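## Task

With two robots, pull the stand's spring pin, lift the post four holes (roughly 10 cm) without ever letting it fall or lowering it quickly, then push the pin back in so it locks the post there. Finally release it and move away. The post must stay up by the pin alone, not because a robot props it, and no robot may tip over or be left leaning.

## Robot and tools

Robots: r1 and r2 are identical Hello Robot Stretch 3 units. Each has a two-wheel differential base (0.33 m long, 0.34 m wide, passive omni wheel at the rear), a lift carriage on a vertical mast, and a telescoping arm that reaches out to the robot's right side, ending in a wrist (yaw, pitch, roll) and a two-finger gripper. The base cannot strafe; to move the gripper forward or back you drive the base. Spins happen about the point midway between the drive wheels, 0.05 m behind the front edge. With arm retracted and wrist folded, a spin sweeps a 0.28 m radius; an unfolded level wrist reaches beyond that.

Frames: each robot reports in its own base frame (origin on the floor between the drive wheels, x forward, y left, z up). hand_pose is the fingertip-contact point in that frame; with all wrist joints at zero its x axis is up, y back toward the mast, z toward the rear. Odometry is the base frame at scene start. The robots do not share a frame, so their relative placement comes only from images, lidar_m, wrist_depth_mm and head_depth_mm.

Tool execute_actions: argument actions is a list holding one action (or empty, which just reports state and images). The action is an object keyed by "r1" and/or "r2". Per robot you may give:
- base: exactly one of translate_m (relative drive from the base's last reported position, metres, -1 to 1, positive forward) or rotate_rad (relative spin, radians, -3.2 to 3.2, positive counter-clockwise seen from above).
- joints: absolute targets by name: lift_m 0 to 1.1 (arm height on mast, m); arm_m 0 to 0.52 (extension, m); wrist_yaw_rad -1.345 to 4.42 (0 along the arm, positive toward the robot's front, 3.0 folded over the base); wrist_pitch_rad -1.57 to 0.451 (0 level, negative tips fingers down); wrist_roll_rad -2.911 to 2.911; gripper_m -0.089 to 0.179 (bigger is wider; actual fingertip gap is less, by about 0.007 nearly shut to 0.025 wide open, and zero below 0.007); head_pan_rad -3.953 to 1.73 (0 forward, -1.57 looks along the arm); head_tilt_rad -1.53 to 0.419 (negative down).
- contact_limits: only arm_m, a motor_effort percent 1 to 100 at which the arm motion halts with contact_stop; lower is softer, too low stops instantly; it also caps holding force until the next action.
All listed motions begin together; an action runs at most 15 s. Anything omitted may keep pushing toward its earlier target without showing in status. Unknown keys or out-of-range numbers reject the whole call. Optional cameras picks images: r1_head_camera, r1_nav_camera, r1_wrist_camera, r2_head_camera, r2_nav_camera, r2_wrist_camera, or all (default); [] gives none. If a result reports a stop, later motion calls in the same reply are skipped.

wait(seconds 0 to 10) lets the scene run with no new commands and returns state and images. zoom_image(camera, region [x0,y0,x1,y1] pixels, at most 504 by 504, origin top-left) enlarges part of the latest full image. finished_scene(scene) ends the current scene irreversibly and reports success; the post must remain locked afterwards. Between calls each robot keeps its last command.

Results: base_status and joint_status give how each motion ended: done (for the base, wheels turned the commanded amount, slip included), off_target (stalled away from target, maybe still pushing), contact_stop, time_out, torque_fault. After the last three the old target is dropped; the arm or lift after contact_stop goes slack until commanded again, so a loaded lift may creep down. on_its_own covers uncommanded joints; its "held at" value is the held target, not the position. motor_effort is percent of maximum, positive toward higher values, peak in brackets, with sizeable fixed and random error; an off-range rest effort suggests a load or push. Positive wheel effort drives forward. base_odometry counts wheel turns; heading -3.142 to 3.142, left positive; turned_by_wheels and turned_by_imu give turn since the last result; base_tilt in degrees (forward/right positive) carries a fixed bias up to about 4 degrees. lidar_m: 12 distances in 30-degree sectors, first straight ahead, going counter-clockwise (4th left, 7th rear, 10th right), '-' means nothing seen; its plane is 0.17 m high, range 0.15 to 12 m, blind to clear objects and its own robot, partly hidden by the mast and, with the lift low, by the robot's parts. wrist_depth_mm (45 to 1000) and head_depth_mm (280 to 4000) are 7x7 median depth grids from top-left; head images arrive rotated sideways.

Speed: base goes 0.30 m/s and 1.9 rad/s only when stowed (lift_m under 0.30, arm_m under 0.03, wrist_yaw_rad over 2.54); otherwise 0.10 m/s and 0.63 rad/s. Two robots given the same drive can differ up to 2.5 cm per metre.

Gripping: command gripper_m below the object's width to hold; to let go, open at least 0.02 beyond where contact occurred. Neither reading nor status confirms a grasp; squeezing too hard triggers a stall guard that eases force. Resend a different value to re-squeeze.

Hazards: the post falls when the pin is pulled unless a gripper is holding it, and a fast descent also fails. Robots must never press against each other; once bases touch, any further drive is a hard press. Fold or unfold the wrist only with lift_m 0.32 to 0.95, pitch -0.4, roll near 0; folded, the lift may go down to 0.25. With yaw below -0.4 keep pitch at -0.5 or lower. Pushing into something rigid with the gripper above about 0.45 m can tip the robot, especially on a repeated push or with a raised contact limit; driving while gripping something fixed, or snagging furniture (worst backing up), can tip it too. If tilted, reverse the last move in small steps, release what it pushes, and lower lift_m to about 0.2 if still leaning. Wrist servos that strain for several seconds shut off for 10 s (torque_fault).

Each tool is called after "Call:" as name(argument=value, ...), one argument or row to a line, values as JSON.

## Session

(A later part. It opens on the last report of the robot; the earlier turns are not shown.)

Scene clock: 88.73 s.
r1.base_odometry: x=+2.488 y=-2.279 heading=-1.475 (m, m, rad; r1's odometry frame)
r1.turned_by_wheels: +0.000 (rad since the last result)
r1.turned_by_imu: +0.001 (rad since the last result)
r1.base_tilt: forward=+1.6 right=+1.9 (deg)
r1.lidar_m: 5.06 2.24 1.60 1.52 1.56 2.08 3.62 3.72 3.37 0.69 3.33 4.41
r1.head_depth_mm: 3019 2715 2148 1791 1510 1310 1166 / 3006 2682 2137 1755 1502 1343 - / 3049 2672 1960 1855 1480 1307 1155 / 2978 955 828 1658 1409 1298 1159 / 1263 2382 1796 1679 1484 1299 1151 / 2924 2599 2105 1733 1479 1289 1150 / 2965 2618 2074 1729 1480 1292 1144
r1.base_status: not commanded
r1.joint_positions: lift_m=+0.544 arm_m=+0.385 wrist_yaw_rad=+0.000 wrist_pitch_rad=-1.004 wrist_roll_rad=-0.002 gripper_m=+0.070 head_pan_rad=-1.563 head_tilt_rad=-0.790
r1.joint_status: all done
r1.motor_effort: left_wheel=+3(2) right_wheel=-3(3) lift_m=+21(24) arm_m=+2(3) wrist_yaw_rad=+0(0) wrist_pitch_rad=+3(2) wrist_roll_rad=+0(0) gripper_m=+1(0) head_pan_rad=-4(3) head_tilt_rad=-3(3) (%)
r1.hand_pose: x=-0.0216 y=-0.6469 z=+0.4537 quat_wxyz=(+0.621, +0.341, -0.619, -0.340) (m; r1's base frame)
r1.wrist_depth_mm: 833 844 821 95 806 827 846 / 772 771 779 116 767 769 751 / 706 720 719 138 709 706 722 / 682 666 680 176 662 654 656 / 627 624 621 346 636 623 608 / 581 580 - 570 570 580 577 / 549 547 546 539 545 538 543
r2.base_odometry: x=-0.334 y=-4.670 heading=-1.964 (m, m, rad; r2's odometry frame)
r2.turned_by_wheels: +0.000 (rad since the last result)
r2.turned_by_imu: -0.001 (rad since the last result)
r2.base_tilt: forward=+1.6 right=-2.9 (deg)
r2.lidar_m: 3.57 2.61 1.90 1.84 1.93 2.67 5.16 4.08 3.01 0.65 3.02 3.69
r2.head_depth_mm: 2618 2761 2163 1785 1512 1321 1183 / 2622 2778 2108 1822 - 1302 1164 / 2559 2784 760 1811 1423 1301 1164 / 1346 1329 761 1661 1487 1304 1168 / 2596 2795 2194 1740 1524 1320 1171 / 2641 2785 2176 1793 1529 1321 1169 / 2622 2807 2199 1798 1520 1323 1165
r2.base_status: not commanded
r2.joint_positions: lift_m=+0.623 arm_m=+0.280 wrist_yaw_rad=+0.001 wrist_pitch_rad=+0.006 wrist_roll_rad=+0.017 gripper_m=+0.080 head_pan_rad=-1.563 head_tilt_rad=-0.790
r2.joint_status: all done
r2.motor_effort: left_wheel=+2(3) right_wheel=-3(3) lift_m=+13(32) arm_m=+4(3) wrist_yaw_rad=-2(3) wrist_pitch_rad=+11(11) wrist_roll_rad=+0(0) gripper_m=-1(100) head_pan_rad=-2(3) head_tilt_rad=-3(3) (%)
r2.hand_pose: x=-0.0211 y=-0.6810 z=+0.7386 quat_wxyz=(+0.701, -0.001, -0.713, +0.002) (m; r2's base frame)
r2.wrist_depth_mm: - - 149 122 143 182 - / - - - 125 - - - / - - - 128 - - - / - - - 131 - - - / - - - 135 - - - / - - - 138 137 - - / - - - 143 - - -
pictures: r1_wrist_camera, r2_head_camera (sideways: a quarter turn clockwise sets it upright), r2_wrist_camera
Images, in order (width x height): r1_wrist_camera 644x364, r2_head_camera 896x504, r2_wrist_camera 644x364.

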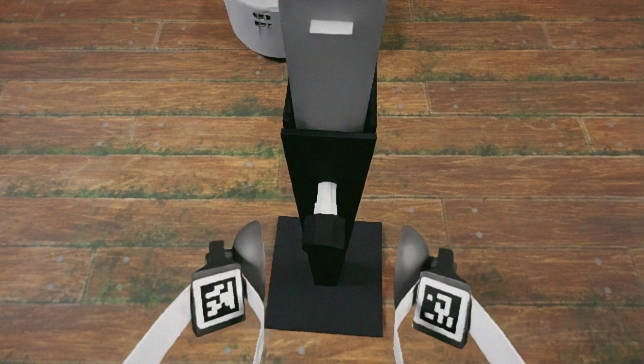

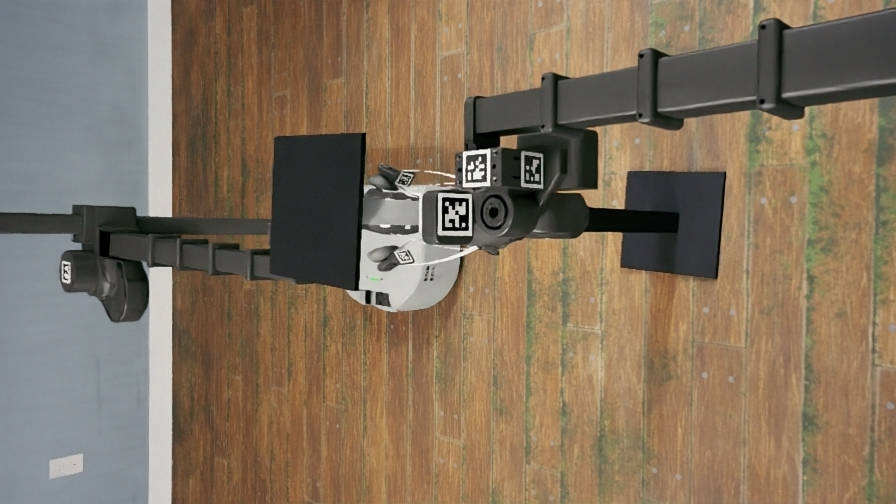

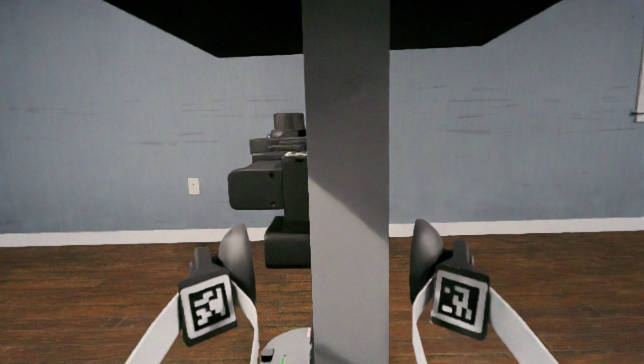

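Call:
execute_actions(
  actions=[
    {"r1":{"base":{"translate_m":0.003},"joints":{"arm_m":0.403,"lift_m":0.527}},"r2":{"base":{"translate_m":-0.007},"joints":{"gripper_m":-0.04}}},
  ],
  cameras=["r1_wrist_camera","r2_wrist_camera"],
)

Call:
execute_actions(
  actions=[
    {"r2":{"joints":{"lift_m":0.636}}},
  ],
  cameras=[],
)

Call:
execute_actions(
  actions=[
    {"r2":{"joints":{"lift_m":0.642}}},
  ],
  cameras=["r1_wrist_camera"],
)

Scene clock: 99.67 s.
r1.base_odometry: x=+2.488 y=-2.282 heading=-1.475 (m, m, rad; r1's odometry frame)
r1.turned_by_wheels: +0.000 (rad since the last result)
r1.turned_by_imu: +0.001 (rad since the last result)
r1.base_tilt: forward=+1.6 right=+1.9 (deg)
r1.lidar_m: 5.06 2.24 1.59 1.52 1.56 2.08 3.64 3.75 3.36 0.69 3.30 4.40
r1.head_depth_mm: 3000 2724 2132 1780 1499 1311 1169 / 2982 2707 2141 1764 1511 1340 - / 2977 2642 2014 1848 1465 1303 1159 / 2947 959 829 1641 1448 1304 1155 / 1257 2382 1775 1662 1480 1303 1153 / 2909 2631 2110 1739 1483 1300 1147 / 2930 2629 2068 1730 1490 1288 1142
r1.base_status: done
r1.joint_positions: lift_m=+0.527 arm_m=+0.403 wrist_yaw_rad=+0.000 wrist_pitch_rad=-1.005 wrist_roll_rad=-0.002 gripper_m=+0.070 head_pan_rad=-1.563 head_tilt_rad=-0.790
r1.joint_status: all done
r1.motor_effort: left_wheel=+3(5) right_wheel=-3(5) lift_m=+21(20) arm_m=+2(3) wrist_yaw_rad=+0(0) wrist_pitch_rad=+3(3) wrist_roll_rad=+0(0) gripper_m=+0(0) head_pan_rad=-4(4) head_tilt_rad=-4(4) (%)
r1.hand_pose: x=-0.0216 y=-0.6648 z=+0.4367 quat_wxyz=(+0.621, +0.341, -0.619, -0.340) (m; r1's base frame)
r1.wrist_depth_mm: 829 802 799 72 806 819 809 / 773 751 741 88 744 738 737 / 698 697 681 112 675 699 689 / 657 636 639 135 635 642 646 / 611 602 616 173 611 603 593 / 581 576 - 554 556 569 564 / 531 533 535 535 528 537 535
r2.base_odometry: x=-0.332 y=-4.664 heading=-1.964 (m, m, rad; r2's odometry frame)
r2.turned_by_wheels: +0.000 (rad since the last result)
r2.turned_by_imu: +0.000 (rad since the last result)
r2.base_tilt: forward=+1.6 right=-2.8 (deg)
r2.lidar_m: 3.58 2.62 1.90 1.85 1.94 2.67 5.14 4.05 3.00 0.65 3.01 3.73
r2.head_depth_mm: 2612 2753 2155 1773 1507 1320 1180 / 2632 2759 2142 1831 - 1304 1161 / 2586 2773 758 1825 1452 1303 1168 / 1378 1368 761 1672 1479 1308 1162 / 2612 2685 2191 1746 1522 1318 1168 / 2630 2793 2181 1794 1524 1320 1168 / 2644 2806 2193 1797 1530 1324 1170
r2.base_status: done
r2.joint_positions: lift_m=+0.623 arm_m=+0.281 wrist_yaw_rad=+0.001 wrist_pitch_rad=+0.007 wrist_roll_rad=+0.017 gripper_m=-0.038 head_pan_rad=-1.563 head_tilt_rad=-0.790
r2.joint_status: all done
r2.motor_effort: left_wheel=+2(7) right_wheel=-2(9) lift_m=+14(14) arm_m=-10(10) wrist_yaw_rad=+0(1) wrist_pitch_rad=+10(11) wrist_roll_rad=+0(0) gripper_m=-30(100) head_pan_rad=-3(1) head_tilt_rad=-4(3) (%)
r2.hand_pose: x=-0.0213 y=-0.6821 z=+0.7390 quat_wxyz=(+0.701, -0.002, -0.713, +0.003) (m; r2's base frame)
r2.wrist_depth_mm: - 163 150 118 158 - - / - - - 121 - - - / - - - 124 - - - / - - - 127 - - - / - - - 130 - - - / - - - 133 - - - / - - - 137 - - -
pictures: r1_wrist_camera, r2_wrist_camera
Images, in order (width x height): r1_wrist_camera 644x364, r2_wrist_camera 644x364.

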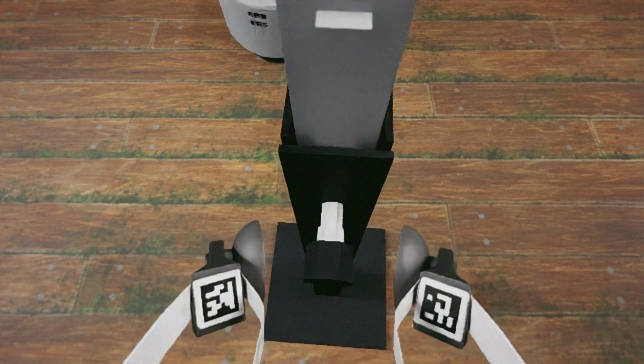

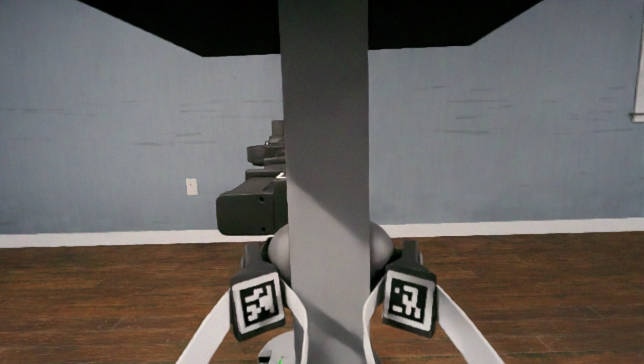

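Scene clock: 100.47 s.
r1.base_odometry: x=+2.488 y=-2.282 heading=-1.475 (m, m, rad; r1's odometry frame)
r1.turned_by_wheels: +0.000 (rad since the last result)
r1.turned_by_imu: +0.000 (rad since the last result)
r1.base_tilt: forward=+1.6 right=+1.9 (deg)
r1.lidar_m: 5.07 2.25 1.59 1.52 1.56 2.08 3.64 3.76 3.37 0.69 3.31 4.41
r1.head_depth_mm: 2995 2754 2144 1775 1507 1308 1164 / 3021 2713 2136 1769 1501 1331 - / 2986 2691 2007 1842 1474 1303 1155 / 2967 936 828 1660 1447 1299 1153 / 1244 2373 1779 1666 1490 1297 1150 / 2977 2625 2089 1738 1490 1299 1147 / 2978 2627 2064 1731 1481 1294 1144
r1.base_status: not commanded
r1.joint_positions: lift_m=+0.527 arm_m=+0.403 wrist_yaw_rad=+0.000 wrist_pitch_rad=-1.005 wrist_roll_rad=-0.002 gripper_m=+0.070 head_pan_rad=-1.563 head_tilt_rad=-0.790
r1.joint_status: not commanded
r1.motor_effort: left_wheel=+2(3) right_wheel=-2(2) lift_m=+21(21) arm_m=+3(3) wrist_yaw_rad=+0(0) wrist_pitch_rad=+3(3) wrist_roll_rad=+0(0) gripper_m=+0(0) head_pan_rad=-4(3) head_tilt_rad=-4(4) (%)
r1.hand_pose: x=-0.0216 y=-0.6648 z=+0.4367 quat_wxyz=(+0.621, +0.341, -0.619, -0.340) (m; r1's base frame)
r1.wrist_depth_mm: 808 829 806 72 779 796 808 / 767 737 753 88 734 738 731 / 683 694 698 112 690 682 697 / 655 659 649 135 623 649 646 / 618 615 621 171 608 596 594 / 558 572 - 541 560 570 571 / 542 535 528 525 526 529 534
r2.base_odometry: x=-0.332 y=-4.664 heading=-1.964 (m, m, rad; r2's odometry frame)
r2.turned_by_wheels: +0.000 (rad since the last result)
r2.turned_by_imu: +0.000 (rad since the last result)
r2.base_tilt: forward=+1.6 right=-2.8 (deg)
r2.lidar_m: 3.58 2.61 1.90 1.85 1.94 2.67 5.12 4.07 2.99 0.65 3.01 3.72
r2.head_depth_mm: 2598 2735 2159 1769 1507 1324 - / 2609 2738 2155 1821 - 1300 1154 / 2573 2773 759 1873 1453 1304 1162 / 1382 1371 761 1693 1479 1300 1164 / 2585 2668 2178 1742 1518 1314 1165 / 2605 2773 2187 1797 1521 1325 1167 / 2652 2812 2186 1798 1524 1323 1169
r2.base_status: not commanded
r2.joint_positions: lift_m=+0.635 arm_m=+0.281 wrist_yaw_rad=+0.001 wrist_pitch_rad=-0.034 wrist_roll_rad=+0.017 gripper_m=-0.035 head_pan_rad=-1.563 head_tilt_rad=-0.790
r2.joint_status: all done
r2.motor_effort: left_wheel=+4(4) right_wheel=-4(4) lift_m=+42(43) arm_m=-11(11) wrist_yaw_rad=-1(1) wrist_pitch_rad=+27(28) wrist_roll_rad=+0(0) gripper_m=-29(30) head_pan_rad=-3(2) head_tilt_rad=-3(4) (%)
r2.hand_pose: x=-0.0213 y=-0.6811 z=+0.7411 quat_wxyz=(+0.701, +0.012, -0.713, -0.012) (m; r2's base frame)
r2.wrist_depth_mm: - 165 148 115 159 - - / - - - 119 - - - / - - - 123 - - - / - - - 127 - - - / - - - 131 - - - / - - - 135 - - - / - - - 140 - - -
pictures: none
No camera images: the call's "cameras" was empty. Leave "cameras" out to get every camera's image.

Scene clock: 101.27 s.
r1.base_odometry: x=+2.488 y=-2.282 heading=-1.475 (m, m, rad; r1's odometry frame)
r1.turned_by_wheels: +0.000 (rad since the last result)
r1.turned_by_imu: +0.000 (rad since the last result)
r1.base_tilt: forward=+1.6 right=+1.9 (deg)
r1.lidar_m: 5.06 2.25 1.59 1.52 1.56 2.09 3.63 3.73 3.35 0.69 3.31 4.41
r1.head_depth_mm: 3021 2725 2153 1787 1506 1307 1168 / 2952 2699 2136 1767 1517 1338 - / 3001 2679 2018 1848 1464 1301 1158 / 2957 929 829 1661 1452 1300 1160 / 1234 2417 1782 1669 1491 1301 1156 / 2952 2629 2108 1738 1493 1297 1156 / 2989 2644 2084 1737 1477 1295 1146
r1.base_status: not commanded
r1.joint_positions: lift_m=+0.527 arm_m=+0.403 wrist_yaw_rad=+0.000 wrist_pitch_rad=-1.005 wrist_roll_rad=-0.002 gripper_m=+0.070 head_pan_rad=-1.563 head_tilt_rad=-0.790
r1.joint_status: not commanded
r1.motor_effort: left_wheel=+3(3) right_wheel=-3(2) lift_m=+21(21) arm_m=+3(2) wrist_yaw_rad=+0(0) wrist_pitch_rad=+3(3) wrist_roll_rad=+0(0) gripper_m=+1(0) head_pan_rad=-4(4) head_tilt_rad=-4(4) (%)
r1.hand_pose: x=-0.0216 y=-0.6648 z=+0.4367 quat_wxyz=(+0.621, +0.341, -0.619, -0.340) (m; r1's base frame)
r1.wrist_depth_mm: 843 826 810 72 799 801 801 / 777 757 740 88 735 748 752 / 693 703 695 112 697 697 689 / 655 648 642 134 617 634 638 / 615 619 599 172 602 600 599 / 570 569 - 553 560 556 560 / 543 529 520 533 527 525 537
r2.base_odometry: x=-0.332 y=-4.664 heading=-1.964 (m, m, rad; r2's odometry frame)
r2.turned_by_wheels: +0.000 (rad since the last result)
r2.turned_by_imu: +0.000 (rad since the last result)
r2.base_tilt: forward=+1.6 right=-2.8 (deg)
r2.lidar_m: 3.58 2.61 1.90 1.84 1.94 2.67 5.12 4.07 3.00 0.65 3.01 3.72
r2.head_depth_mm: 2593 2747 2144 1761 1509 1320 - / 2620 2750 2167 1826 - 1291 1144 / 2575 2736 754 1872 1454 1310 1162 / 1377 1367 757 1693 1479 1306 1163 / 2597 2692 2177 1748 1513 1318 1168 / 2639 2759 2193 1797 1527 1321 1164 / 2644 2797 2190 1800 1529 1327 1170
r2.base_status: not commanded
r2.joint_positions: lift_m=+0.641 arm_m=+0.281 wrist_yaw_rad=+0.001 wrist_pitch_rad=-0.048 wrist_roll_rad=+0.017 gripper_m=-0.032 head_pan_rad=-1.563 head_tilt_rad=-0.790
r2.joint_status: all done
r2.on_its_own: gripper_m is held at -0.033, not at your -0.040, by its stall guard, which is still easing; wrist_pitch_rad is at rest, and its effort (+33) is outside its rest range (-20 to +32)
r2.motor_effort: left_wheel=+5(4) right_wheel=-4(4) lift_m=+43(42) arm_m=-11(11) wrist_yaw_rad=-1(1) wrist_pitch_rad=+33(34) wrist_roll_rad=+0(0) gripper_m=-28(30) head_pan_rad=-2(3) head_tilt_rad=-4(3) (%)
r2.hand_pose: x=-0.0213 y=-0.6806 z=+0.7434 quat_wxyz=(+0.701, +0.017, -0.713, -0.017) (m; r2's base frame)
r2.wrist_depth_mm: - 166 148 114 159 - - / - - - 119 - - - / - - - 122 - - - / - - - 127 - - - / - - - 132 - - - / - - - 136 - - - / - - - 141 - - -
pictures: r1_wrist_camera
Images, in order (width x height): r1_wrist_camera 644x364.

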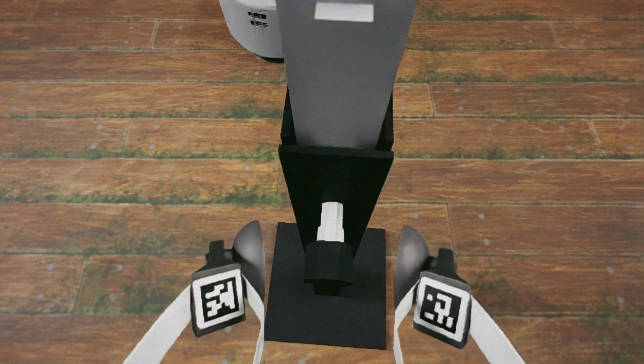

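Call:
execute_actions(
  actions=[
    {"r1":{"joints":{"arm_m":0.406,"gripper_m":-0.089}},"r2":{"joints":{"arm_m":0.282,"lift_m":0.640}}},
  ],
  cameras=["r1_wrist_camera"],
)

Call:
execute_actions(
  actions=[
    {"r1":{"joints":{"arm_m":0.391,"wrist_pitch_rad":-1.06}}},
  ],
  cameras=["r1_wrist_camera"],
)

Call:
execute_actions(
  actions=[
    {"r2":{"joints":{"lift_m":0.65}}},
  ],
  cameras=["r1_wrist_camera"],
)

Scene clock: 112.43 s.
r1.base_odometry: x=+2.488 y=-2.282 heading=-1.475 (m, m, rad; r1's odometry frame)
r1.turned_by_wheels: +0.000 (rad since the last result)
r1.turned_by_imu: +0.002 (rad since the last result)
r1.base_tilt: forward=+1.6 right=+1.9 (deg)
r1.lidar_m: 5.05 2.25 1.60 1.52 1.56 2.08 3.64 3.74 3.36 0.69 3.32 4.43
r1.head_depth_mm: 3025 2697 2151 1764 1508 1313 1160 / 2987 2699 2117 1767 1512 1338 1182 / 3035 2683 2017 1854 1489 1306 1153 / 2938 930 832 1648 1450 1298 1156 / 1231 2374 1759 1671 1492 1303 1145 / 2895 2639 2087 1732 1484 1299 1147 / 2962 2607 2063 1748 1471 1294 1141
r1.base_status: not commanded
r1.joint_positions: lift_m=+0.526 arm_m=+0.406 wrist_yaw_rad=+0.000 wrist_pitch_rad=-1.006 wrist_roll_rad=-0.002 gripper_m=-0.087 head_pan_rad=-1.563 head_tilt_rad=-0.790
r1.joint_status: all done
r1.motor_effort: left_wheel=+3(2) right_wheel=-4(5) lift_m=+35(35) arm_m=-6(5) wrist_yaw_rad=-1(0) wrist_pitch_rad=+3(3) wrist_roll_rad=+0(0) gripper_m=-35(99) head_pan_rad=-4(3) head_tilt_rad=-4(3) (%)
r1.hand_pose: x=-0.0216 y=-0.6682 z=+0.4359 quat_wxyz=(+0.621, +0.341, -0.618, -0.341) (m; r1's base frame)
r1.wrist_depth_mm: 813 786 797 68 780 783 809 / 746 751 740 82 731 731 736 / 707 685 678 105 680 687 696 / 645 639 644 126 625 639 639 / 602 598 601 156 590 593 592 / 563 559 561 135 574 565 549 / 535 536 523 532 524 531 536
r2.base_odometry: x=-0.332 y=-4.664 heading=-1.964 (m, m, rad; r2's odometry frame)
r2.turned_by_wheels: +0.000 (rad since the last result)
r2.turned_by_imu: -0.001 (rad since the last result)
r2.base_tilt: forward=+1.6 right=-2.8 (deg)
r2.lidar_m: 3.58 2.61 1.90 1.84 1.94 2.67 5.14 4.05 3.00 0.65 3.02 3.70
r2.head_depth_mm: 2618 2743 2167 1769 1509 1327 - / 2612 2730 2157 1830 - 1290 1150 / 2576 2735 756 1877 1449 1310 1168 / 1381 1364 758 1692 1483 1305 1166 / 2612 2689 2165 1756 1520 1324 1168 / 2633 2801 2182 1795 1519 1317 1170 / 2644 2796 2171 1794 1526 1324 1169
r2.base_status: not commanded
r2.joint_positions: lift_m=+0.640 arm_m=+0.282 wrist_yaw_rad=+0.001 wrist_pitch_rad=-0.048 wrist_roll_rad=+0.017 gripper_m=-0.022 head_pan_rad=-1.563 head_tilt_rad=-0.790
r2.joint_status: all done
r2.on_its_own: gripper_m is held at -0.023, not at your -0.040, by its stall guard, which is not easing now; wrist_pitch_rad is at rest, and its effort (+33) is outside its rest range (-20 to +32)
r2.motor_effort: left_wheel=+4(4) right_wheel=-3(4) lift_m=+19(38) arm_m=-3(9) wrist_yaw_rad=+0(0) wrist_pitch_rad=+33(33) wrist_roll_rad=+0(0) gripper_m=-24(24) head_pan_rad=-2(3) head_tilt_rad=-3(3) (%)
r2.hand_pose: x=-0.0213 y=-0.6819 z=+0.7426 quat_wxyz=(+0.701, +0.017, -0.713, -0.017) (m; r2's base frame)
r2.wrist_depth_mm: - 167 148 114 160 - - / - - - 118 - - - / - - - 122 - - - / - - - 127 - - - / - - - 130 - - - / - - - 135 - - - / - - - 141 - - -
pictures: r1_wrist_camera
Images, in order (width x height): r1_wrist_camera 644x364.

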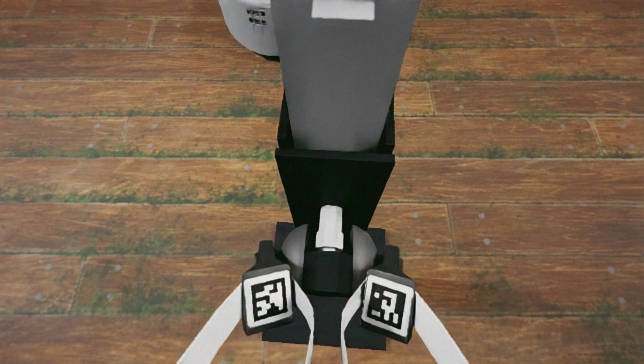

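Scene clock: 113.37 s.
r1.base_odometry: x=+2.488 y=-2.282 heading=-1.475 (m, m, rad; r1's odometry frame)
r1.turned_by_wheels: +0.000 (rad since the last result)
r1.turned_by_imu: +0.000 (rad since the last result)
r1.base_tilt: forward=+1.7 right=+1.9 (deg)
r1.lidar_m: 5.07 2.25 1.60 1.52 1.56 2.08 3.64 3.72 3.36 0.69 3.32 4.40
r1.head_depth_mm: 3004 2717 2127 1767 1513 1313 1171 / 2995 2691 2126 1770 1498 1327 - / 3020 2688 2006 1847 1469 1307 1150 / 2935 932 829 1639 1447 1300 1152 / 1236 2352 1787 1668 1487 1298 1147 / 2982 2612 2083 1737 1481 1298 1144 / 2924 2612 2089 1728 1480 1294 1145
r1.base_status: not commanded
r1.joint_positions: lift_m=+0.526 arm_m=+0.392 wrist_yaw_rad=+0.000 wrist_pitch_rad=-0.987 wrist_roll_rad=-0.002 gripper_m=-0.084 head_pan_rad=-1.563 head_tilt_rad=-0.790
r1.joint_status: wrist_pitch_rad off_target (ended at -0.987, target -1.060); the others done
r1.on_its_own: arm_m is at rest, and its effort (-16) is outside its rest range (-14 to +14); wrist_pitch_rad is at rest, and its effort (-35) is outside its rest range (-20 to +32)
r1.motor_effort: left_wheel=+5(5) right_wheel=-6(7) lift_m=+35(35) arm_m=-16(17) wrist_yaw_rad=+0(1) wrist_pitch_rad=-35(35) wrist_roll_rad=+0(0) gripper_m=-35(35) head_pan_rad=-4(4) head_tilt_rad=-3(4) (%)
r1.hand_pose: x=-0.0215 y=-0.6582 z=+0.4381 quat_wxyz=(+0.624, +0.336, -0.622, -0.335) (m; r1's base frame)
r1.wrist_depth_mm: 848 853 758 81 817 835 831 / 782 768 765 98 746 739 760 / 717 708 718 119 692 693 700 / 669 663 652 150 651 639 652 / 602 616 605 157 603 602 603 / 572 566 562 439 569 563 571 / 543 533 525 527 528 535 526
r2.base_odometry: x=-0.332 y=-4.664 heading=-1.964 (m, m, rad; r2's odometry frame)
r2.turned_by_wheels: +0.000 (rad since the last result)
r2.turned_by_imu: +0.000 (rad since the last result)
r2.base_tilt: forward=+1.6 right=-2.8 (deg)
r2.lidar_m: 3.58 2.60 1.91 1.85 1.94 2.67 5.12 4.07 3.00 0.65 3.00 3.70
r2.head_depth_mm: 2610 2740 2153 1777 1507 1318 - / 2602 2751 2161 1816 - 1288 1156 / 2575 2751 754 1874 1451 1305 1169 / 1378 1371 756 1694 1493 1304 1165 / 2590 2681 2177 1750 1516 1322 1166 / 2635 2805 2181 1802 1522 1321 1168 / 2634 2802 2202 1808 1521 1324 1169
r2.base_status: not commanded
r2.joint_positions: lift_m=+0.640 arm_m=+0.282 wrist_yaw_rad=+0.001 wrist_pitch_rad=-0.048 wrist_roll_rad=+0.017 gripper_m=-0.022 head_pan_rad=-1.563 head_tilt_rad=-0.790
r2.joint_status: not commanded
r2.on_its_own: gripper_m is held at -0.023, not at your -0.040, by its stall guard, which is not easing now; wrist_pitch_rad is at rest, and its effort (+33) is outside its rest range (-20 to +32)
r2.motor_effort: left_wheel=+4(4) right_wheel=-4(4) lift_m=+18(18) arm_m=-3(3) wrist_yaw_rad=-1(0) wrist_pitch_rad=+33(33) wrist_roll_rad=+0(0) gripper_m=-24(24) head_pan_rad=-3(3) head_tilt_rad=-3(3) (%)
r2.hand_pose: x=-0.0213 y=-0.6819 z=+0.7426 quat_wxyz=(+0.701, +0.017, -0.713, -0.017) (m; r2's base frame)
r2.wrist_depth_mm: - 166 149 114 159 - - / - - - 118 - - - / - - - 122 - - - / - - - 126 - - - / - - - 130 - - - / - - - 135 - - - / - - - 140 - - -
pictures: r1_wrist_camera
Images, in order (width x height): r1_wrist_camera 644x364.

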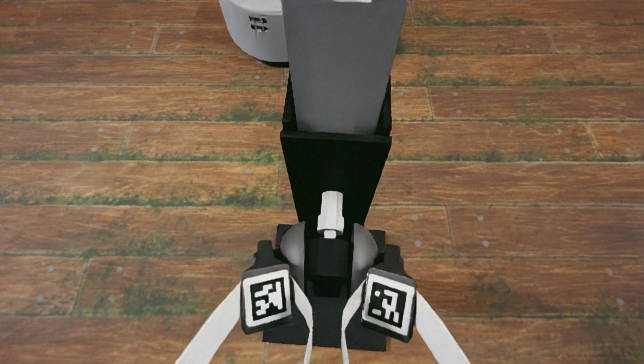

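Scene clock: 114.10 s.
r1.base_odometry: x=+2.488 y=-2.282 heading=-1.475 (m, m, rad; r1's odometry frame)
r1.turned_by_wheels: +0.000 (rad since the last result)
r1.turned_by_imu: +0.000 (rad since the last result)
r1.base_tilt: forward=+1.7 right=+1.9 (deg)
r1.lidar_m: 5.07 2.25 1.60 1.52 1.56 2.08 3.63 3.75 3.38 0.69 3.31 4.43
r1.head_depth_mm: 2998 2705 2134 1755 1509 1324 1164 / 2969 2713 2130 1756 1499 1340 - / 3010 2677 2006 1834 1471 1305 1160 / 2968 926 823 1655 1451 1309 1157 / 1232 2455 1780 1682 1498 1302 1153 / 2944 2638 2102 1734 1489 1301 1148 / 2949 2594 2063 1722 1481 1285 1150
r1.base_status: not commanded
r1.joint_positions: lift_m=+0.526 arm_m=+0.392 wrist_yaw_rad=+0.000 wrist_pitch_rad=-0.987 wrist_roll_rad=-0.002 gripper_m=-0.080 head_pan_rad=-1.563 head_tilt_rad=-0.790
r1.joint_status: not commanded
r1.on_its_own: gripper_m is held at -0.082, not at your -0.089, by its stall guard, which is still easing; arm_m is at rest, and its effort (-16) is outside its rest range (-14 to +14); wrist_pitch_rad is at rest, and its effort (-35) is outside its rest range (-20 to +32)
r1.motor_effort: left_wheel=+4(4) right_wheel=-6(6) lift_m=+35(35) arm_m=-16(16) wrist_yaw_rad=+0(0) wrist_pitch_rad=-35(35) wrist_roll_rad=+0(0) gripper_m=-33(34) head_pan_rad=-4(3) head_tilt_rad=-5(4) (%)
r1.hand_pose: x=-0.0215 y=-0.6582 z=+0.4381 quat_wxyz=(+0.624, +0.336, -0.622, -0.335) (m; r1's base frame)
r1.wrist_depth_mm: 834 851 747 81 800 832 839 / 779 760 755 99 754 750 746 / 713 711 709 119 692 689 697 / 646 662 653 151 635 656 636 / 608 604 610 158 598 599 599 / 567 572 565 436 573 557 565 / 532 534 527 529 523 534 530
r2.base_odometry: x=-0.332 y=-4.664 heading=-1.964 (m, m, rad; r2's odometry frame)
r2.turned_by_wheels: +0.000 (rad since the last result)
r2.turned_by_imu: +0.000 (rad since the last result)
r2.base_tilt: forward=+1.6 right=-2.8 (deg)
r2.lidar_m: 3.57 2.61 1.90 1.84 1.94 2.67 5.14 4.09 3.00 0.65 3.02 3.74
r2.head_depth_mm: 2594 2718 2165 1779 1509 1338 - / 2601 2783 2148 1854 - 1286 1137 / 2591 2775 742 1874 1451 1304 1163 / 1381 1368 768 1691 1486 1305 1165 / 2582 2673 2194 1751 1517 1322 1169 / 2649 2772 2179 1783 1519 1316 1168 / 2674 2779 2190 1801 1521 1321 1170
r2.base_status: not commanded
r2.joint_positions: lift_m=+0.649 arm_m=+0.282 wrist_yaw_rad=+0.001 wrist_pitch_rad=-0.052 wrist_roll_rad=+0.017 gripper_m=-0.022 head_pan_rad=-1.563 head_tilt_rad=-0.790
r2.joint_status: all done
r2.on_its_own: gripper_m is held at -0.023, not at your -0.040, by its stall guard, which is not easing now; wrist_pitch_rad is at rest, and its effort (+35) is outside its rest range (-20 to +32)
r2.motor_effort: left_wheel=+4(5) right_wheel=-3(4) lift_m=+42(45) arm_m=-3(3) wrist_yaw_rad=-1(0) wrist_pitch_rad=+35(35) wrist_roll_rad=+0(0) gripper_m=-24(24) head_pan_rad=-3(3) head_tilt_rad=-3(3) (%)
r2.hand_pose: x=-0.0213 y=-0.6818 z=+0.7505 quat_wxyz=(+0.701, +0.019, -0.713, -0.019) (m; r2's base frame)
r2.wrist_depth_mm: - 166 149 114 160 - - / - - - 118 - - - / - - - 122 - - - / - - - 126 - - - / - - - 130 - - - / - - - 135 - - - / - - - 141 - - -
pictures: r1_wrist_camera
Images, in order (width x height): r1_wrist_camera 644x364.

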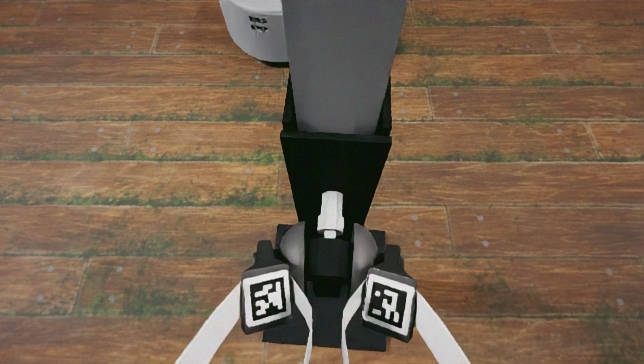

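Call:
execute_actions(
  actions=[
    {"r2":{"joints":{"lift_m":0.7435}},"r1":{"joints":{"gripper_m":-0.088}}},
  ],
  cameras=["r1_wrist_camera"],
)

Call:
execute_actions(
  actions=[
    {"r1":{"joints":{"arm_m":0.402,"wrist_pitch_rad":-1.01}}},
  ],
  cameras=["r1_wrist_camera"],
)

Scene clock: 122.23 s.
r1.base_odometry: x=+2.488 y=-2.282 heading=-1.475 (m, m, rad; r1's odometry frame)
r1.turned_by_wheels: +0.000 (rad since the last result)
r1.turned_by_imu: +0.002 (rad since the last result)
r1.base_tilt: forward=+1.7 right=+1.9 (deg)
r1.lidar_m: 5.05 2.24 1.59 1.52 1.56 2.08 3.63 3.72 3.37 0.69 3.33 4.42
r1.head_depth_mm: 3015 2731 2152 1774 1506 1311 1168 / 3023 2681 2143 1767 1493 1334 - / 3018 2662 2039 1853 1475 1305 1153 / 2855 808 830 1655 1450 1307 1156 / 1021 2556 1782 1666 1490 1316 1153 / 2958 2577 2080 1749 1488 1301 1145 / 3011 2623 2090 1721 1478 1292 1149
r1.base_status: not commanded
r1.joint_positions: lift_m=+0.527 arm_m=+0.392 wrist_yaw_rad=+0.000 wrist_pitch_rad=-0.986 wrist_roll_rad=-0.002 gripper_m=-0.083 head_pan_rad=-1.563 head_tilt_rad=-0.790
r1.joint_status: gripper_m off_target (ended at -0.083, target -0.088)
r1.on_its_own: wrist_pitch_rad is at rest, and its effort (-36) is outside its rest range (-20 to +32)
r1.motor_effort: left_wheel=+5(4) right_wheel=-6(6) lift_m=+32(32) arm_m=-12(13) wrist_yaw_rad=+0(0) wrist_pitch_rad=-36(36) wrist_roll_rad=+0(0) gripper_m=-34(99) head_pan_rad=-4(4) head_tilt_rad=-3(3) (%)
r1.hand_pose: x=-0.0215 y=-0.6583 z=+0.4384 quat_wxyz=(+0.624, +0.335, -0.622, -0.334) (m; r1's base frame)
r1.wrist_depth_mm: 848 826 751 81 801 830 824 / 754 762 757 99 754 749 747 / 713 711 698 119 683 697 699 / 660 647 655 152 650 649 648 / 622 607 600 157 615 610 609 / 570 576 573 438 569 566 558 / 537 530 527 525 529 540 531
r2.base_odometry: x=-0.332 y=-4.664 heading=-1.964 (m, m, rad; r2's odometry frame)
r2.turned_by_wheels: +0.000 (rad since the last result)
r2.turned_by_imu: -0.001 (rad since the last result)
r2.base_tilt: forward=+1.6 right=-2.8 (deg)
r2.lidar_m: 3.59 2.61 1.91 1.85 1.94 2.67 5.13 4.08 3.00 0.65 3.02 3.70
r2.head_depth_mm: 2625 2747 2158 1815 - - - / 2594 2770 2233 - 1488 1313 1160 / 2580 2766 712 - 1513 1304 1162 / 1380 1365 736 1698 1487 1307 1164 / 2574 2687 2174 1754 1521 1313 1167 / 2657 2772 2185 1800 1521 1325 1170 / 2651 2820 2185 1801 1520 1316 1168
r2.base_status: not commanded
r2.joint_positions: lift_m=+0.742 arm_m=+0.282 wrist_yaw_rad=+0.001 wrist_pitch_rad=-0.139 wrist_roll_rad=+0.017 gripper_m=-0.022 head_pan_rad=-1.563 head_tilt_rad=-0.790
r2.joint_status: all done
r2.on_its_own: gripper_m is held at -0.023, not at your -0.040, by its stall guard, which is not easing now; wrist_pitch_rad is at rest, and its effort (+71) is outside its rest range (-20 to +32)
r2.motor_effort: left_wheel=+2(4) right_wheel=-2(4) lift_m=+47(47) arm_m=-5(4) wrist_yaw_rad=-1(0) wrist_pitch_rad=+71(71) wrist_roll_rad=+0(0) gripper_m=-23(24) head_pan_rad=-2(3) head_tilt_rad=-4(4) (%)
r2.hand_pose: x=-0.0213 y=-0.6777 z=+0.8217 quat_wxyz=(+0.700, +0.049, -0.711, -0.050) (m; r2's base frame)
r2.wrist_depth_mm: - - - - - - - / - - - - - - - / - - 163 155 150 145 - / - 90 88 86 83 82 80 / - 65 64 62 61 60 59 / - - - 141 - - - / - - - 151 - - -
pictures: r1_wrist_camera
Images, in order (width x height): r1_wrist_camera 644x364.

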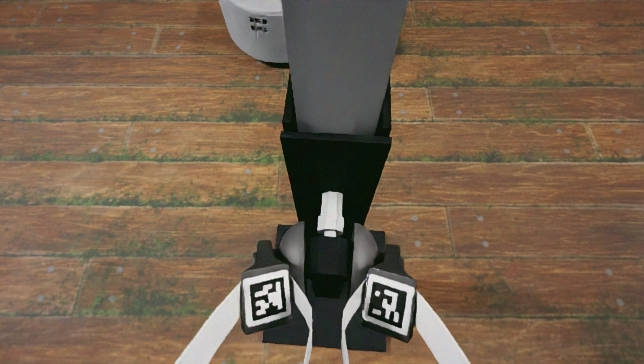

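Scene clock: 123.07 s.
r1.base_odometry: x=+2.488 y=-2.282 heading=-1.475 (m, m, rad; r1's odometry frame)
r1.turned_by_wheels: +0.000 (rad since the last result)
r1.turned_by_imu: +0.000 (rad since the last result)
r1.base_tilt: forward=+1.6 right=+1.9 (deg)
r1.lidar_m: 5.06 2.24 1.60 1.52 1.57 2.07 3.64 3.75 3.35 0.69 3.31 4.42
r1.head_depth_mm: 3030 2712 2154 1771 1517 1316 1166 / 3022 2704 2136 1773 1514 1333 - / 3019 2672 2003 1855 1467 1304 1159 / 2876 809 833 1649 1450 1301 1159 / 1032 2547 1796 1678 1479 1301 1161 / 2955 2619 2106 1736 1479 1294 1152 / 3015 2606 2083 1739 1475 1289 1149
r1.base_status: not commanded
r1.joint_positions: lift_m=+0.527 arm_m=+0.402 wrist_yaw_rad=+0.000 wrist_pitch_rad=-1.003 wrist_roll_rad=-0.002 gripper_m=-0.079 head_pan_rad=-1.563 head_tilt_rad=-0.790
r1.joint_status: all done
r1.on_its_own: gripper_m is held at -0.081, not at your -0.088, by its stall guard, which is still easing
r1.motor_effort: left_wheel=+2(4) right_wheel=-4(6) lift_m=+27(32) arm_m=+2(10) wrist_yaw_rad=+1(1) wrist_pitch_rad=-3(35) wrist_roll_rad=+0(0) gripper_m=-32(33) head_pan_rad=-3(4) head_tilt_rad=-3(3) (%)
r1.hand_pose: x=-0.0216 y=-0.6641 z=+0.4366 quat_wxyz=(+0.621, +0.340, -0.619, -0.340) (m; r1's base frame)
r1.wrist_depth_mm: 831 823 741 73 785 809 829 / 768 744 744 89 756 758 759 / 696 707 694 112 684 698 684 / 653 651 642 136 625 630 630 / 599 606 607 154 605 606 595 / 572 565 570 141 575 551 565 / 538 539 527 519 527 525 532
r2.base_odometry: x=-0.332 y=-4.664 heading=-1.964 (m, m, rad; r2's odometry frame)
r2.turned_by_wheels: +0.000 (rad since the last result)
r2.turned_by_imu: +0.000 (rad since the last result)
r2.base_tilt: forward=+1.6 right=-2.8 (deg)
r2.lidar_m: 3.58 2.61 1.91 1.84 1.93 2.67 5.13 4.07 2.99 0.65 3.03 3.69
r2.head_depth_mm: 2602 2744 2157 1823 - - - / 2608 2798 2224 - 1494 1310 1162 / 2580 2774 712 - 1511 1306 1165 / 1383 1368 735 1690 1487 1305 1165 / 2592 2683 2181 1743 1521 1315 1164 / 2636 2820 2184 1795 1522 1323 1167 / 2650 2792 2182 1804 1528 1325 1168
r2.base_status: not commanded
r2.joint_positions: lift_m=+0.742 arm_m=+0.282 wrist_yaw_rad=+0.001 wrist_pitch_rad=-0.139 wrist_roll_rad=+0.017 gripper_m=-0.022 head_pan_rad=-1.563 head_tilt_rad=-0.790
r2.joint_status: not commanded
r2.on_its_own: gripper_m is held at -0.023, not at your -0.040, by its stall guard, which is not easing now; wrist_pitch_rad is at rest, and its effort (+71) is outside its rest range (-20 to +32)
r2.motor_effort: left_wheel=+2(2) right_wheel=-2(2) lift_m=+47(47) arm_m=-4(5) wrist_yaw_rad=+0(1) wrist_pitch_rad=+71(71) wrist_roll_rad=+0(0) gripper_m=-23(23) head_pan_rad=-3(2) head_tilt_rad=-3(3) (%)
r2.hand_pose: x=-0.0213 y=-0.6777 z=+0.8217 quat_wxyz=(+0.700, +0.049, -0.711, -0.050) (m; r2's base frame)
r2.wrist_depth_mm: - - - - - - - / - - - - - - - / - - 163 156 150 146 - / - 90 88 86 84 82 80 / - 65 64 62 61 60 59 / - - - 140 - - - / - - - 150 - - -
pictures: r1_wrist_camera
Images, in order (width x height): r1_wrist_camera 644x364.

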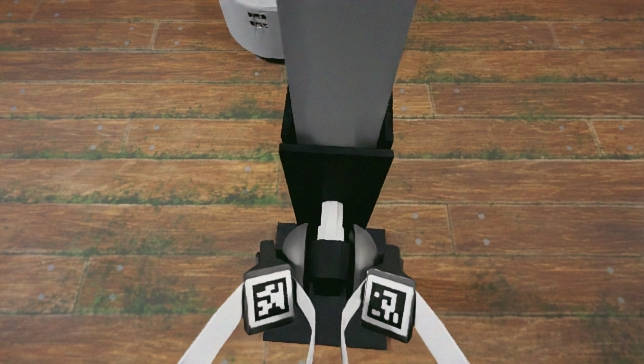

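The pin caught an earlier hole and r2's fingers slid up. Unloading the wrist and re-gripping the knob.

Call:
execute_actions(
  actions=[
    {"r2":{"joints":{"lift_m":0.72}},"r1":{"joints":{"gripper_m":0.04,"arm_m":0.407,"wrist_pitch_rad":-1.0}}},
  ],
  cameras=["r1_wrist_camera","r2_wrist_camera","r1_head_camera"],
)

Scene clock: 130.87 s.
r1.base_odometry: x=+2.488 y=-2.282 heading=-1.475 (m, m, rad; r1's odometry frame)
r1.turned_by_wheels: +0.000 (rad since the last result)
r1.turned_by_imu: +0.002 (rad since the last result)
r1.base_tilt: forward=+1.6 right=+1.9 (deg)
r1.lidar_m: 5.06 2.25 1.60 1.52 1.56 2.08 3.64 3.72 3.37 0.69 3.31 4.39
r1.head_depth_mm: 3045 2695 2151 1760 1501 1309 1161 / 3037 2660 2124 1767 1501 1340 - / 3012 2682 2014 1850 1484 1302 1156 / 2855 833 829 1655 1447 1309 1148 / 1060 2570 1791 1664 1492 1304 1150 / 2960 2628 2089 1751 1493 1296 1150 / 2870 2626 2077 1724 1486 1292 1150
r1.base_status: not commanded
r1.joint_positions: lift_m=+0.527 arm_m=+0.407 wrist_yaw_rad=+0.000 wrist_pitch_rad=-1.015 wrist_roll_rad=-0.002 gripper_m=+0.040 head_pan_rad=-1.563 head_tilt_rad=-0.790
r1.joint_status: all done
r1.motor_effort: left_wheel=+2(3) right_wheel=-1(4) lift_m=+21(25) arm_m=+3(9) wrist_yaw_rad=+1(1) wrist_pitch_rad=+8(10) wrist_roll_rad=+0(0) gripper_m=-1(81) head_pan_rad=-4(4) head_tilt_rad=-2(4) (%)
r1.hand_pose: x=-0.0217 y=-0.6664 z=+0.4355 quat_wxyz=(+0.619, +0.344, -0.617, -0.344) (m; r1's base frame)
r1.wrist_depth_mm: 819 817 780 68 761 779 782 / 762 744 755 83 726 747 730 / 681 683 699 107 667 670 677 / 653 646 642 129 638 642 631 / 601 603 591 167 627 596 600 / 569 567 564 531 573 561 568 / 537 531 527 520 521 536 532
r2.base_odometry: x=-0.332 y=-4.664 heading=-1.964 (m, m, rad; r2's odometry frame)
r2.turned_by_wheels: +0.000 (rad since the last result)
r2.turned_by_imu: -0.001 (rad since the last result)
r2.base_tilt: forward=+1.6 right=-2.9 (deg)
r2.lidar_m: 3.58 2.62 1.91 1.84 1.93 2.67 5.13 4.09 3.00 0.65 3.03 3.73
r2.head_depth_mm: 2603 2751 2165 1825 1574 - - / 2626 2769 2172 - 1517 1311 1162 / 2566 2782 717 - 1512 1305 1163 / 1403 1371 730 1701 1481 1312 1166 / 2583 2673 2182 1750 1522 1315 1167 / 2635 2809 2191 1794 1514 1322 1168 / 2657 2802 2196 1795 1528 1320 1171
r2.base_status: not commanded
r2.joint_positions: lift_m=+0.724 arm_m=+0.282 wrist_yaw_rad=-0.002 wrist_pitch_rad=-0.108 wrist_roll_rad=+0.017 gripper_m=-0.022 head_pan_rad=-1.563 head_tilt_rad=-0.791
r2.joint_status: lift_m contact_stop (moved -0.018 of -0.022)
r2.on_its_own: wrist_pitch_rad is held at -0.156, not at your +0.030, by its stall guard, which is not easing now; gripper_m is held at -0.023, not at your -0.040, by its stall guard, which is not easing now; lift_m is slack since a contact_stop, until your next command for it
r2.motor_effort: left_wheel=+0(3) right_wheel=-1(3) lift_m=+25(33) arm_m=+3(5) wrist_yaw_rad=+2(3) wrist_pitch_rad=-20(23) wrist_roll_rad=+0(0) gripper_m=-22(23) head_pan_rad=-3(3) head_tilt_rad=-3(3) (%)
r2.hand_pose: x=-0.0220 y=-0.6790 z=+0.8111 quat_wxyz=(+0.700, +0.037, -0.712, -0.040) (m; r2's base frame)
r2.wrist_depth_mm: - - - - - - - / - - - - - - - / - - 147 138 130 122 - / - 69 67 65 63 61 59 / - - - 134 - - - / - - - 140 - - - / - - - 148 - - -
pictures: r1_head_camera (sideways: a quarter turn clockwise sets it upright), r1_wrist_camera, r2_wrist_camera
Images, in order (width x height): r1_head_camera 896x504, r1_wrist_camera 644x364, r2_wrist_camera 644x364.

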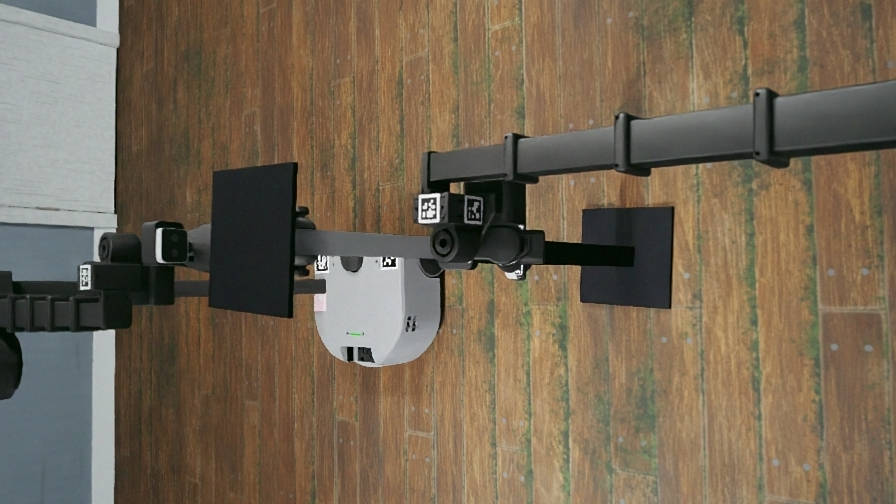

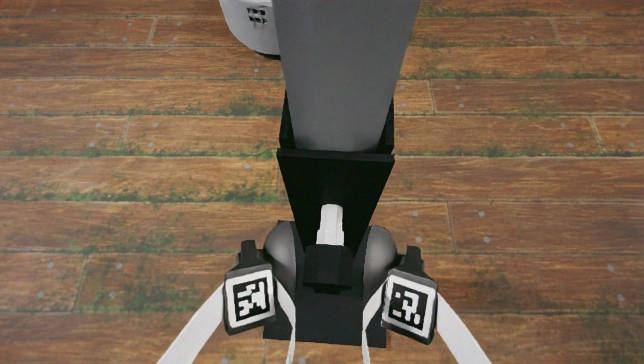

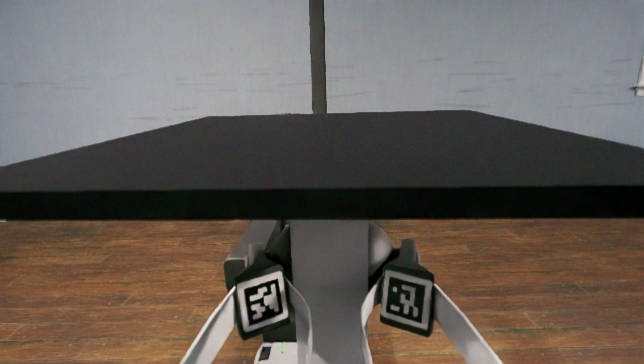

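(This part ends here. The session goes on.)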